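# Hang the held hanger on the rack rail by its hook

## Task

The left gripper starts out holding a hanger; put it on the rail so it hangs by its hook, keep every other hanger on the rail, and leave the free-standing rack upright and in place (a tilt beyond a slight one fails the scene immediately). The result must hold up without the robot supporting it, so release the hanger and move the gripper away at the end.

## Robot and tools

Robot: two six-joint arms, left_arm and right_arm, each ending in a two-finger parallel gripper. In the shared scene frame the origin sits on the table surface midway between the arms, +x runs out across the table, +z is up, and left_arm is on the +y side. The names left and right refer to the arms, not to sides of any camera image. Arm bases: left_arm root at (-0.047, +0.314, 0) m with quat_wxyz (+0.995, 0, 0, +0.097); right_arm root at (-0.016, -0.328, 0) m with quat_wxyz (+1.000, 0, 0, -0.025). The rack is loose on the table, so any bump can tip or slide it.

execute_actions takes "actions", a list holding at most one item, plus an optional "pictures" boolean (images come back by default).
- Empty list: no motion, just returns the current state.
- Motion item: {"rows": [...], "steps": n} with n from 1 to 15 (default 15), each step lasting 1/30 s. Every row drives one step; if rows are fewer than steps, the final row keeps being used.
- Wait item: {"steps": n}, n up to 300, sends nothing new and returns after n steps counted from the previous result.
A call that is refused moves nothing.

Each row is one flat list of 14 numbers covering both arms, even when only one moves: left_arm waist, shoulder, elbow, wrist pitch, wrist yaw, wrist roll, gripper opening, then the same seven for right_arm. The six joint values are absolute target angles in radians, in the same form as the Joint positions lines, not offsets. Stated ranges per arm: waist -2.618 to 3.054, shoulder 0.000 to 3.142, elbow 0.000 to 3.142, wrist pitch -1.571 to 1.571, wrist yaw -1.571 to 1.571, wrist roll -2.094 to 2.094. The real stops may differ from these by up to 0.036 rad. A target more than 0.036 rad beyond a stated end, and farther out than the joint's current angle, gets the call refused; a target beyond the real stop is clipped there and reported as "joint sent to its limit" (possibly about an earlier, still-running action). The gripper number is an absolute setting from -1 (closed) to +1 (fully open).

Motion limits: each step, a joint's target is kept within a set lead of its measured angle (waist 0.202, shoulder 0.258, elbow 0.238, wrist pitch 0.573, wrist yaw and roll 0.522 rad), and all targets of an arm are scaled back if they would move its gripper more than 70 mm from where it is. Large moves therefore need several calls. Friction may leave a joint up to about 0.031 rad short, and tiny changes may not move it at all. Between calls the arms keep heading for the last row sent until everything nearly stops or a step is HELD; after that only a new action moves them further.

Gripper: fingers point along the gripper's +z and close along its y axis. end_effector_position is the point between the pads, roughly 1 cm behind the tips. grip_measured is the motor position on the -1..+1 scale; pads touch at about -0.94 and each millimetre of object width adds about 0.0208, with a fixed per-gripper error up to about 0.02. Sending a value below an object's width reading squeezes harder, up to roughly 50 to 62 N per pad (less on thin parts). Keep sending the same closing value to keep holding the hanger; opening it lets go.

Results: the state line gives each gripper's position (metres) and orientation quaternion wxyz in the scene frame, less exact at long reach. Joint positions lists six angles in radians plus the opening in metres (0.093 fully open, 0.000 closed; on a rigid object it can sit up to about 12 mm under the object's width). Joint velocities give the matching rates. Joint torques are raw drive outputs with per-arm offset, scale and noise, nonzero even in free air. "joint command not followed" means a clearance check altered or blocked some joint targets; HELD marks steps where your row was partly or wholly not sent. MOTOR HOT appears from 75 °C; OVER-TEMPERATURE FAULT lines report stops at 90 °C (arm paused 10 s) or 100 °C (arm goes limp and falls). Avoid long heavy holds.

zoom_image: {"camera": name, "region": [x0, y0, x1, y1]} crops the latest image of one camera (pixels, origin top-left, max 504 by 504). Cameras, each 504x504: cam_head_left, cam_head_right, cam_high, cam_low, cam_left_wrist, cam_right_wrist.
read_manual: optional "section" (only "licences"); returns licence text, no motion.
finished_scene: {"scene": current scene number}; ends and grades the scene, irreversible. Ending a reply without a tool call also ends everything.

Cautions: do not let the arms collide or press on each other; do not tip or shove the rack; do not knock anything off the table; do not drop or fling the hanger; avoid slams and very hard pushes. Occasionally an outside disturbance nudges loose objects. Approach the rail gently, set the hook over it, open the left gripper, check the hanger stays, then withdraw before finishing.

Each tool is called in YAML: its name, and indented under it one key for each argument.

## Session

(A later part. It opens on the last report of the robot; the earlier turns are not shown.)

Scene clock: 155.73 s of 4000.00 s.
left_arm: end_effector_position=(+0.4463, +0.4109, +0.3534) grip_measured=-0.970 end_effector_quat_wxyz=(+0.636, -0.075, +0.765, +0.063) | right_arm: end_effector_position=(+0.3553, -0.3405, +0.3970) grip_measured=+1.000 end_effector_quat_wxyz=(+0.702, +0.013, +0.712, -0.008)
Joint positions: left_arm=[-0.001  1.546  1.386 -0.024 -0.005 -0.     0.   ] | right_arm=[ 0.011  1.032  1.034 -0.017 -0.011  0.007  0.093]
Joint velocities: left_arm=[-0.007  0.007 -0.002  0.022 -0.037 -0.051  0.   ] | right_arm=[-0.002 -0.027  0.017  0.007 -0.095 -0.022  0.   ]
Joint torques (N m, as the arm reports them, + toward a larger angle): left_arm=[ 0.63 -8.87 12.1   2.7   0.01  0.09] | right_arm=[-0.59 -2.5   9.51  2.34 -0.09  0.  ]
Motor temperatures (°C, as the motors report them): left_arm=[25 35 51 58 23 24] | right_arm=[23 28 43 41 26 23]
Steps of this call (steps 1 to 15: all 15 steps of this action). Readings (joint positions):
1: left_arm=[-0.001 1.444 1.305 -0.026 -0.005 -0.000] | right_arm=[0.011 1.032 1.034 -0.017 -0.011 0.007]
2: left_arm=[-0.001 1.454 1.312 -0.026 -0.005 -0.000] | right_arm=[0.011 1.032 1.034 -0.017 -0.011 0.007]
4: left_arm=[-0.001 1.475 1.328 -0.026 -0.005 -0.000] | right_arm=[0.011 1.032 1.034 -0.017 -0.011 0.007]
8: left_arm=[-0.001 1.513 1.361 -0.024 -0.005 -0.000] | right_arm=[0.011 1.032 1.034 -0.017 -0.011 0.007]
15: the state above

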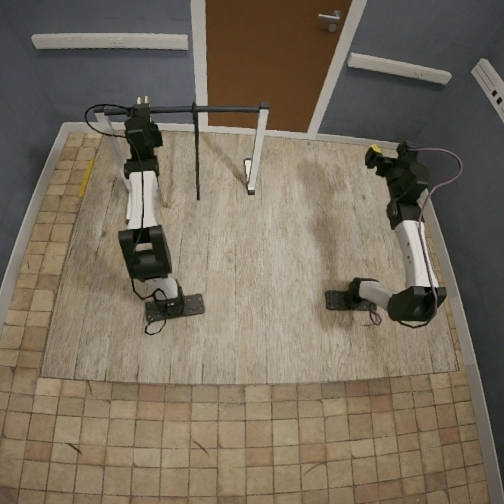

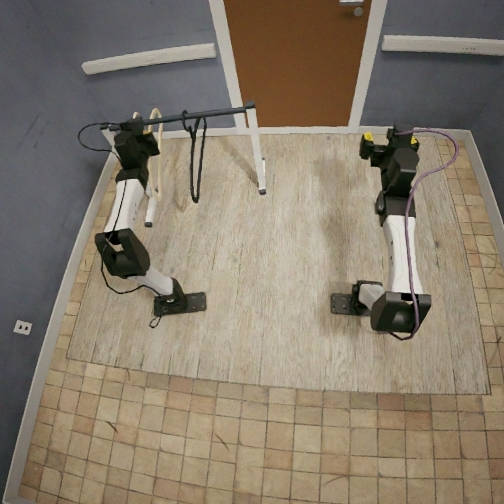

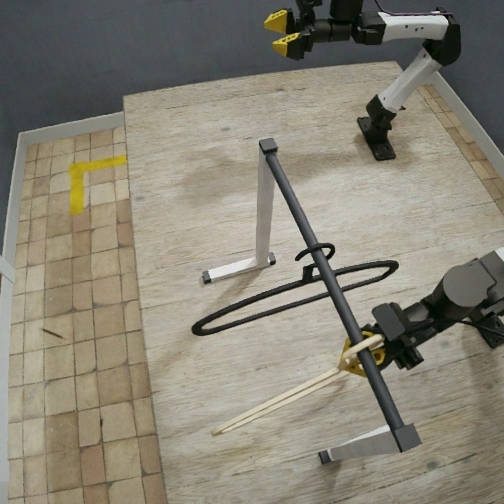

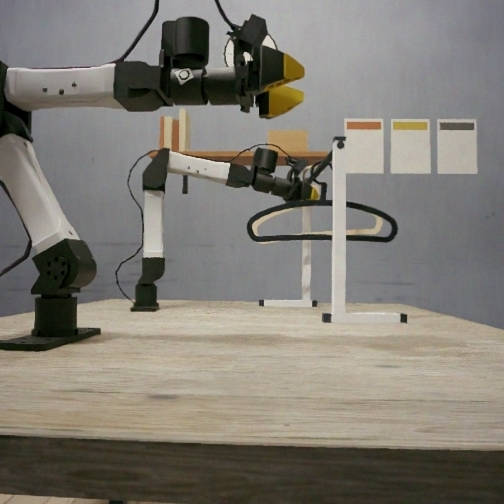

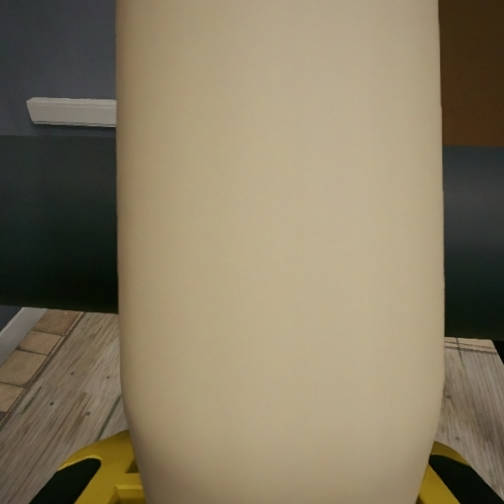

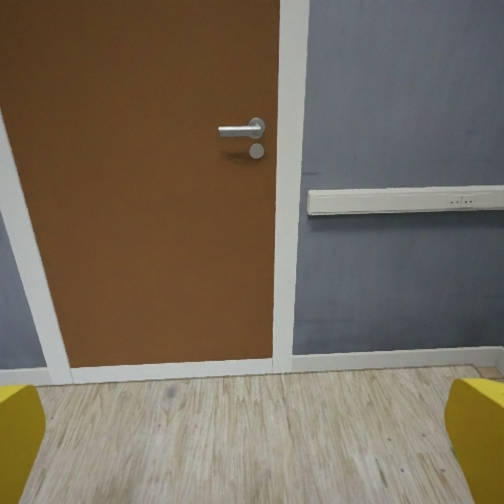

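execute_actions:
  actions:
    - {"rows":[[0.01,1.553,1.414,0.0,0,0.01,-1,0.011,1.032,1.034,-0.017,-0.011,0.007,1],[0.01,1.553,1.414,-0.015,0,0.01,-1,0.011,1.032,1.034,-0.017,-0.011,0.007,1],[0.01,1.553,1.414,-0.028,0,0.01,-1,0.011,1.032,1.034,-0.017,-0.011,0.007,1],[0.01,1.553,1.41,-0.04,0,0.01,-1,0.011,1.032,1.034,-0.017,-0.011,0.007,1],[0.01,1.553,1.41,-0.052,0,0.01,-1,0.011,1.032,1.034,-0.017,-0.011,0.007,1],[0.01,1.553,1.41,-0.063,0,0.01,-1,0.011,1.032,1.034,-0.017,-0.011,0.007,1],[0.01,1.553,1.405,-0.072,0,0.01,-1,0.011,1.032,1.034,-0.017,-0.011,0.007,1],[0.01,1.553,1.405,-0.078,0,0.01,-1,0.011,1.032,1.034,-0.017,-0.011,0.007,1],[0.01,1.553,1.405,-0.078,0,0.01,-1,0.011,1.032,1.034,-0.017,-0.011,0.007,1],[0.01,1.553,1.40,-0.078,0,0.01,-1,0.011,1.032,1.034,-0.017,-0.011,0.007,1],[0.01,1.553,1.40,-0.078,0,0.01,-0.95,0.011,1.032,1.034,-0.017,-0.011,0.007,1],[0.01,1.553,1.40,-0.078,0,0.01,-0.9,0.011,1.032,1.034,-0.017,-0.011,0.007,1],[0.01,1.553,1.395,-0.078,0,0.01,-0.86,0.011,1.032,1.034,-0.017,-0.011,0.007,1],[0.01,1.553,1.395,-0.078,0,0.01,-0.82,0.011,1.032,1.034,-0.017,-0.011,0.007,1],[0.01,1.553,1.395,-0.078,0,0.01,-0.78,0.011,1.032,1.034,-0.017,-0.011,0.007,1]]}
  pictures: false

execute_actions:
  actions:
    - {"rows":[[0.01,1.55,1.39,-0.078,0,0.01,-0.74,0.011,1.032,1.034,-0.017,-0.011,0.007,1],[0.01,1.55,1.39,-0.078,0,0.01,-0.68,0.011,1.032,1.034,-0.017,-0.011,0.007,1],[0.01,1.545,1.385,-0.078,0,0.01,-0.58,0.011,1.032,1.034,-0.017,-0.011,0.007,1],[0.01,1.545,1.385,-0.078,0,0.01,-0.45,0.011,1.032,1.034,-0.017,-0.011,0.007,1],[0.01,1.54,1.385,-0.078,0,0.01,-0.3,0.011,1.032,1.034,-0.017,-0.011,0.007,1],[0.01,1.536,1.383,-0.078,0,0.01,-0.2,0.011,1.032,1.034,-0.017,-0.011,0.007,1],[0.01,1.528,1.38,-0.078,0,0.01,-0.2,0.011,1.032,1.034,-0.017,-0.011,0.007,1],[0.01,1.516,1.374,-0.078,0,0.01,-0.2,0.011,1.032,1.034,-0.017,-0.011,0.007,1],[0.01,1.50,1.364,-0.08,0,0.01,-0.2,0.011,1.032,1.034,-0.017,-0.011,0.007,1],[0.01,1.48,1.351,-0.083,0,0.01,-0.2,0.011,1.032,1.034,-0.017,-0.011,0.007,1],[0.01,1.456,1.335,-0.087,0,0.01,-0.2,0.011,1.032,1.034,-0.017,-0.011,0.007,1],[0.01,1.428,1.316,-0.092,0,0.01,-0.2,0.011,1.032,1.034,-0.017,-0.011,0.007,1],[0.01,1.397,1.295,-0.098,0,0.01,-0.2,0.011,1.032,1.034,-0.017,-0.011,0.007,1],[0.01,1.363,1.273,-0.106,0,0.01,-0.2,0.011,1.032,1.034,-0.017,-0.011,0.007,1],[0.01,1.326,1.251,-0.116,0,0.01,-0.2,0.011,1.032,1.034,-0.017,-0.011,0.007,1]]}
  pictures: false

execute_actions:
  actions:
    - {"rows":[[0.01,1.287,1.230,-0.128,0,0.01,-0.2,0.011,1.032,1.034,-0.017,-0.011,0.007,1],[0.01,1.247,1.211,-0.142,0,0.01,-0.2,0.011,1.032,1.034,-0.017,-0.011,0.007,1],[0.01,1.205,1.194,-0.158,0,0.01,-0.2,0.011,1.032,1.034,-0.017,-0.011,0.007,1],[0.01,1.163,1.179,-0.176,0,0.01,-0.2,0.011,1.032,1.034,-0.017,-0.011,0.007,1],[0.01,1.121,1.165,-0.196,0,0.01,-0.2,0.011,1.032,1.034,-0.017,-0.011,0.007,1],[0.01,1.079,1.153,-0.216,0,0.01,-0.2,0.011,1.032,1.034,-0.017,-0.011,0.007,1],[0.01,1.037,1.142,-0.236,0,0.01,-0.2,0.011,1.032,1.034,-0.017,-0.011,0.007,1],[0.01,0.995,1.132,-0.256,0,0.01,-0.2,0.011,1.032,1.034,-0.017,-0.011,0.007,1],[0.01,0.953,1.123,-0.276,0,0.01,-0.2,0.011,1.032,1.034,-0.017,-0.011,0.007,1],[0.01,0.911,1.114,-0.296,0,0.01,-0.2,0.011,1.032,1.034,-0.017,-0.011,0.007,1],[0.01,0.869,1.106,-0.316,0,0.01,-0.2,0.011,1.032,1.034,-0.017,-0.011,0.007,1],[0.01,0.828,1.098,-0.336,0,0.01,-0.2,0.011,1.032,1.034,-0.017,-0.011,0.007,1],[0.01,0.789,1.091,-0.356,0,0.01,-0.2,0.011,1.032,1.034,-0.017,-0.011,0.007,1],[0.01,0.753,1.084,-0.375,0,0.01,-0.2,0.011,1.032,1.034,-0.017,-0.011,0.007,1],[0.01,0.72,1.078,-0.392,0,0.01,-0.2,0.011,1.032,1.034,-0.017,-0.011,0.007,1]]}
  pictures: false

execute_actions:
  actions:
    - {"rows":[[0.01,0.691,1.073,-0.407,0,0.01,-0.2,0.011,1.032,1.034,-0.017,-0.011,0.007,1],[0.01,0.666,1.068,-0.42,0,0.01,-0.2,0.011,1.032,1.034,-0.017,-0.011,0.007,1],[0.01,0.645,1.064,-0.43,0,0.01,-0.2,0.011,1.032,1.034,-0.017,-0.011,0.007,1],[0.01,0.629,1.062,-0.437,0,0.01,-0.2,0.011,1.032,1.034,-0.017,-0.011,0.007,1],[0.01,0.618,1.06,-0.44,0,0.01,-0.2,0.011,1.032,1.034,-0.017,-0.011,0.007,1],[0.01,0.612,1.06,-0.44,0,0.01,-0.2,0.011,1.032,1.034,-0.017,-0.011,0.007,1]],"steps":10}

Scene clock: 197.23 s of 4000.00 s.
left_arm: end_effector_position=(+0.4431, +0.4103, +0.3385) grip_measured=-0.797 end_effector_quat_wxyz=(+0.612, -0.077, +0.785, +0.061) | right_arm: end_effector_position=(+0.3553, -0.3405, +0.3970) grip_measured=+1.000 end_effector_quat_wxyz=(+0.702, +0.013, +0.712, -0.008)
Joint positions: left_arm=[-0.001  1.546  1.386 -0.087 -0.005 -0.     0.007] | right_arm=[ 0.011  1.032  1.034 -0.017 -0.011  0.007  0.093]
Joint velocities: left_arm=[-0.002 -0.002  0.007 -0.007 -0.066  0.051  0.03 ] | right_arm=[ 0.002  0.007 -0.007  0.066  0.022 -0.037  0.   ]
Joint torques (N m, as the arm reports them, + toward a larger angle): left_arm=[ 0.62 -8.77 10.33  2.4   0.03  0.09] | right_arm=[-0.48 -2.46  9.52  2.34 -0.08 -0.02]
Motor temperatures (°C, as the motors report them): left_arm=[25 38 55 61 23 24] | right_arm=[23 28 43 42 26 23]
Steps of this call (steps 1 to 15: the robot went on to your last target; steps 16 to 90: nothing new was sent; then 38.00 s passed at rest; steps 91 to 105: all 15 steps of this action). Readings (joint positions):
91: left_arm=[-0.001 1.546 1.386 -0.023 -0.005 -0.000] | right_arm=[0.011 1.032 1.034 -0.017 -0.011 0.007]
92: left_arm=[-0.001 1.546 1.386 -0.024 -0.005 -0.000] | right_arm=[0.011 1.032 1.034 -0.017 -0.011 0.007]
94: left_arm=[-0.001 1.546 1.386 -0.029 -0.005 -0.000] | right_arm=[0.011 1.032 1.034 -0.017 -0.011 0.007]
98: left_arm=[-0.001 1.546 1.386 -0.059 -0.005 -0.000] | right_arm=[0.011 1.032 1.034 -0.017 -0.011 0.007]
105: the state above

Scene clock: 197.73 s of 4000.00 s.
left_arm: end_effector_position=(+0.4104, +0.4040, +0.3495) grip_measured=-0.202 end_effector_quat_wxyz=(+0.621, -0.077, +0.778, +0.062) | right_arm: end_effector_position=(+0.3553, -0.3405, +0.3970) grip_measured=+1.000 end_effector_quat_wxyz=(+0.702, +0.013, +0.712, -0.008)
Joint positions: left_arm=[-0.001  1.417  1.292 -0.099 -0.005  0.     0.035] | right_arm=[ 0.011  1.032  1.034 -0.017 -0.011  0.007  0.093]
Joint velocities: left_arm=[ 0.002 -1.009 -0.603 -0.227  0.022 -0.066  0.001] | right_arm=[-0.007 -0.002  0.007 -0.022 -0.022 -0.081  0.   ]
Joint torques (N m, as the arm reports them, + toward a larger angle): left_arm=[  0.62 -11.13   8.9    2.32   0.02   0.08] | right_arm=[-0.51 -2.54  9.43  2.37 -0.07 -0.01]
Motor temperatures (°C, as the motors report them): left_arm=[25 38 55 61 23 24] | right_arm=[23 28 43 42 26 23]
Steps of this call (steps 1 to 15: all 15 steps of this action). Readings (joint positions):
1: left_arm=[-0.001 1.546 1.386 -0.087 -0.005 -0.000] | right_arm=[0.011 1.032 1.034 -0.017 -0.011 0.007]
2: left_arm=[-0.001 1.546 1.386 -0.087 -0.005 -0.000] | right_arm=[0.011 1.032 1.034 -0.017 -0.011 0.007]
4: left_arm=[-0.001 1.546 1.386 -0.087 -0.005 0.000] | right_arm=[0.011 1.032 1.034 -0.017 -0.011 0.007]
8: left_arm=[-0.001 1.546 1.386 -0.087 -0.005 0.000] | right_arm=[0.011 1.032 1.034 -0.017 -0.011 0.007]
15: the state above

Scene clock: 198.23 s of 4000.00 s.
left_arm: end_effector_position=(+0.2374, +0.3702, +0.4392) grip_measured=-0.202 end_effector_quat_wxyz=(+0.710, -0.069, +0.697, +0.070) | right_arm: end_effector_position=(+0.3553, -0.3405, +0.3970) grip_measured=+1.000 end_effector_quat_wxyz=(+0.702, +0.013, +0.712, -0.008)
Joint positions: left_arm=[-0.001  0.79   1.109 -0.301 -0.005  0.     0.035] | right_arm=[ 0.011  1.032  1.034 -0.017 -0.011  0.007  0.093]
Joint velocities: left_arm=[-0.007 -1.077 -0.198 -0.564 -0.022  0.081  0.   ] | right_arm=[-0.002  0.007  0.002  0.007 -0.022 -0.007  0.   ]
Joint torques (N m, as the arm reports them, + toward a larger angle): left_arm=[ 0.61 -0.67  6.21  2.08  0.01  0.08] | right_arm=[-0.54 -2.56  9.44  2.35 -0.08  0.01]
Motor temperatures (°C, as the motors report them): left_arm=[25 38 55 61 23 24] | right_arm=[23 28 43 42 26 23]
Steps of this call (steps 1 to 15: all 15 steps of this action). Readings (joint positions):
1: left_arm=[-0.001 1.381 1.272 -0.105 -0.005 0.000] | right_arm=[0.011 1.032 1.034 -0.017 -0.011 0.007]
2: left_arm=[-0.001 1.341 1.252 -0.112 -0.005 0.000] | right_arm=[0.011 1.032 1.034 -0.017 -0.011 0.007]
4: left_arm=[-0.001 1.257 1.216 -0.130 -0.005 0.000] | right_arm=[0.011 1.032 1.034 -0.017 -0.011 0.007]
8: left_arm=[-0.001 1.082 1.166 -0.182 -0.005 0.000] | right_arm=[0.011 1.032 1.034 -0.017 -0.011 0.007]
15: the state above

Scene clock: 198.57 s of 4000.00 s.
left_arm: end_effector_position=(+0.1876, +0.3605, +0.4430) grip_measured=-0.202 end_effector_quat_wxyz=(+0.723, -0.068, +0.684, +0.072) | right_arm: end_effector_position=(+0.3553, -0.3405, +0.3970) grip_measured=+1.000 end_effector_quat_wxyz=(+0.702, +0.013, +0.712, -0.008)
Joint positions: left_arm=[-0.001  0.619  1.081 -0.407 -0.005  0.     0.035] | right_arm=[ 0.011  1.032  1.034 -0.017 -0.011  0.007  0.093]
Joint velocities: left_arm=[-0.002  0.002 -0.066 -0.168  0.037  0.007 -0.   ] | right_arm=[-0.002  0.012 -0.017  0.007 -0.022 -0.022  0.   ]
Joint torques (N m, as the arm reports them, + toward a larger angle): left_arm=[0.63 1.09 5.77 2.04 0.01 0.08] | right_arm=[-0.48 -2.59  9.53  2.33 -0.08 -0.02]
Motor temperatures (°C, as the motors report them): left_arm=[25 38 55 61 23 24] | right_arm=[23 28 43 42 26 23]
Steps of this call (steps 1 to 10: all 10 steps of this action). Readings (joint positions):
1: left_arm=[-0.001 0.754 1.103 -0.318 -0.005 0.000] | right_arm=[0.011 1.032 1.034 -0.017 -0.011 0.007]
2: left_arm=[-0.001 0.721 1.098 -0.334 -0.005 0.000] | right_arm=[0.011 1.032 1.034 -0.017 -0.011 0.007]
4: left_arm=[-0.001 0.667 1.090 -0.363 -0.005 0.000] | right_arm=[0.011 1.032 1.034 -0.017 -0.011 0.007]
8: left_arm=[-0.001 0.620 1.084 -0.398 -0.005 0.000] | right_arm=[0.011 1.032 1.034 -0.017 -0.011 0.007]
10: the state above

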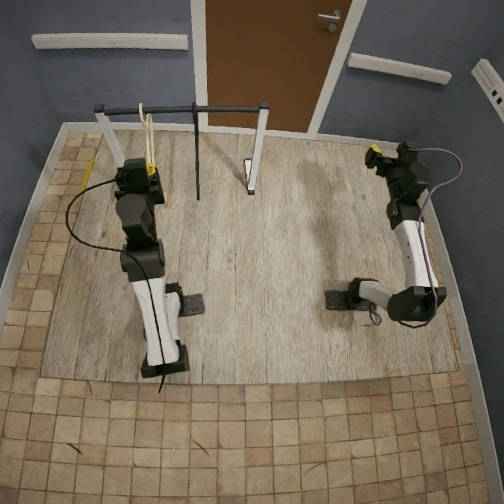

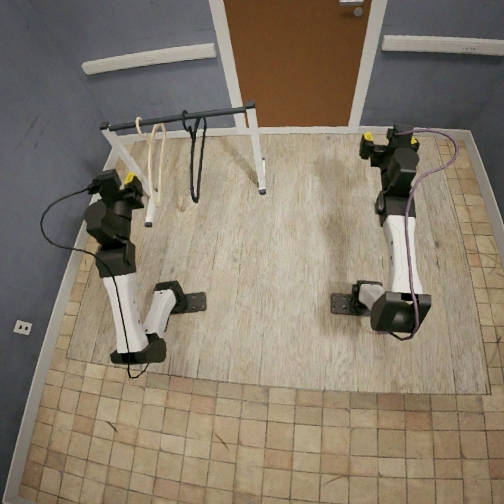

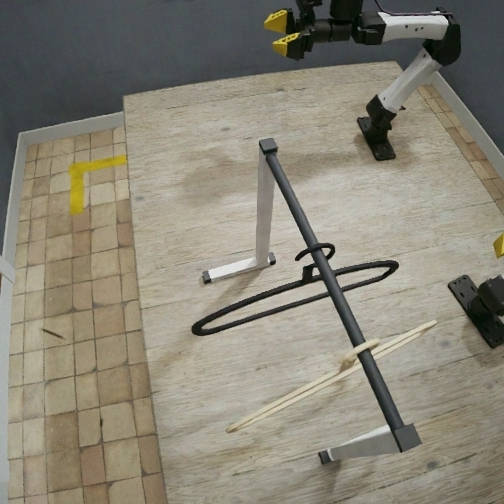

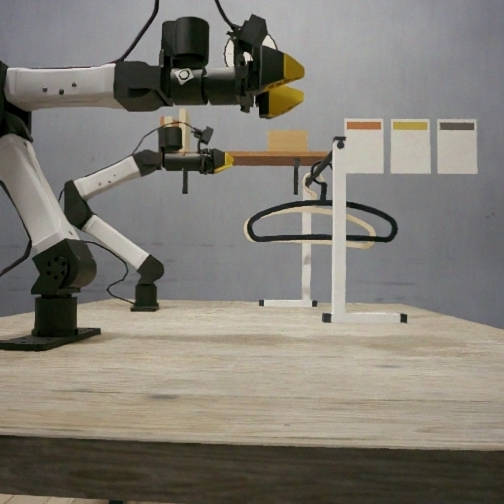

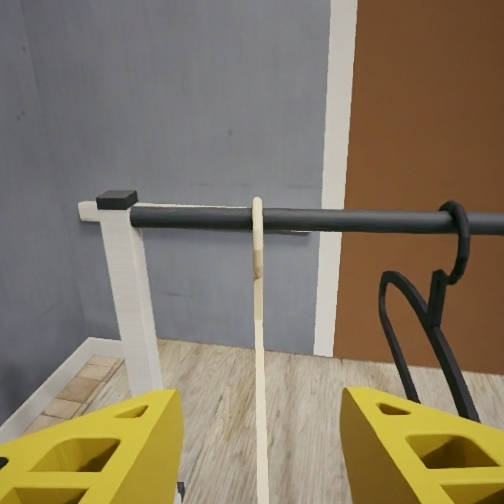

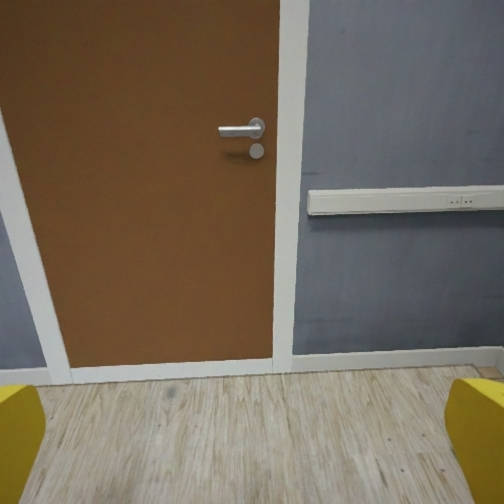

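finished_scene:
  scene: 2

The scene is finished: the task was done.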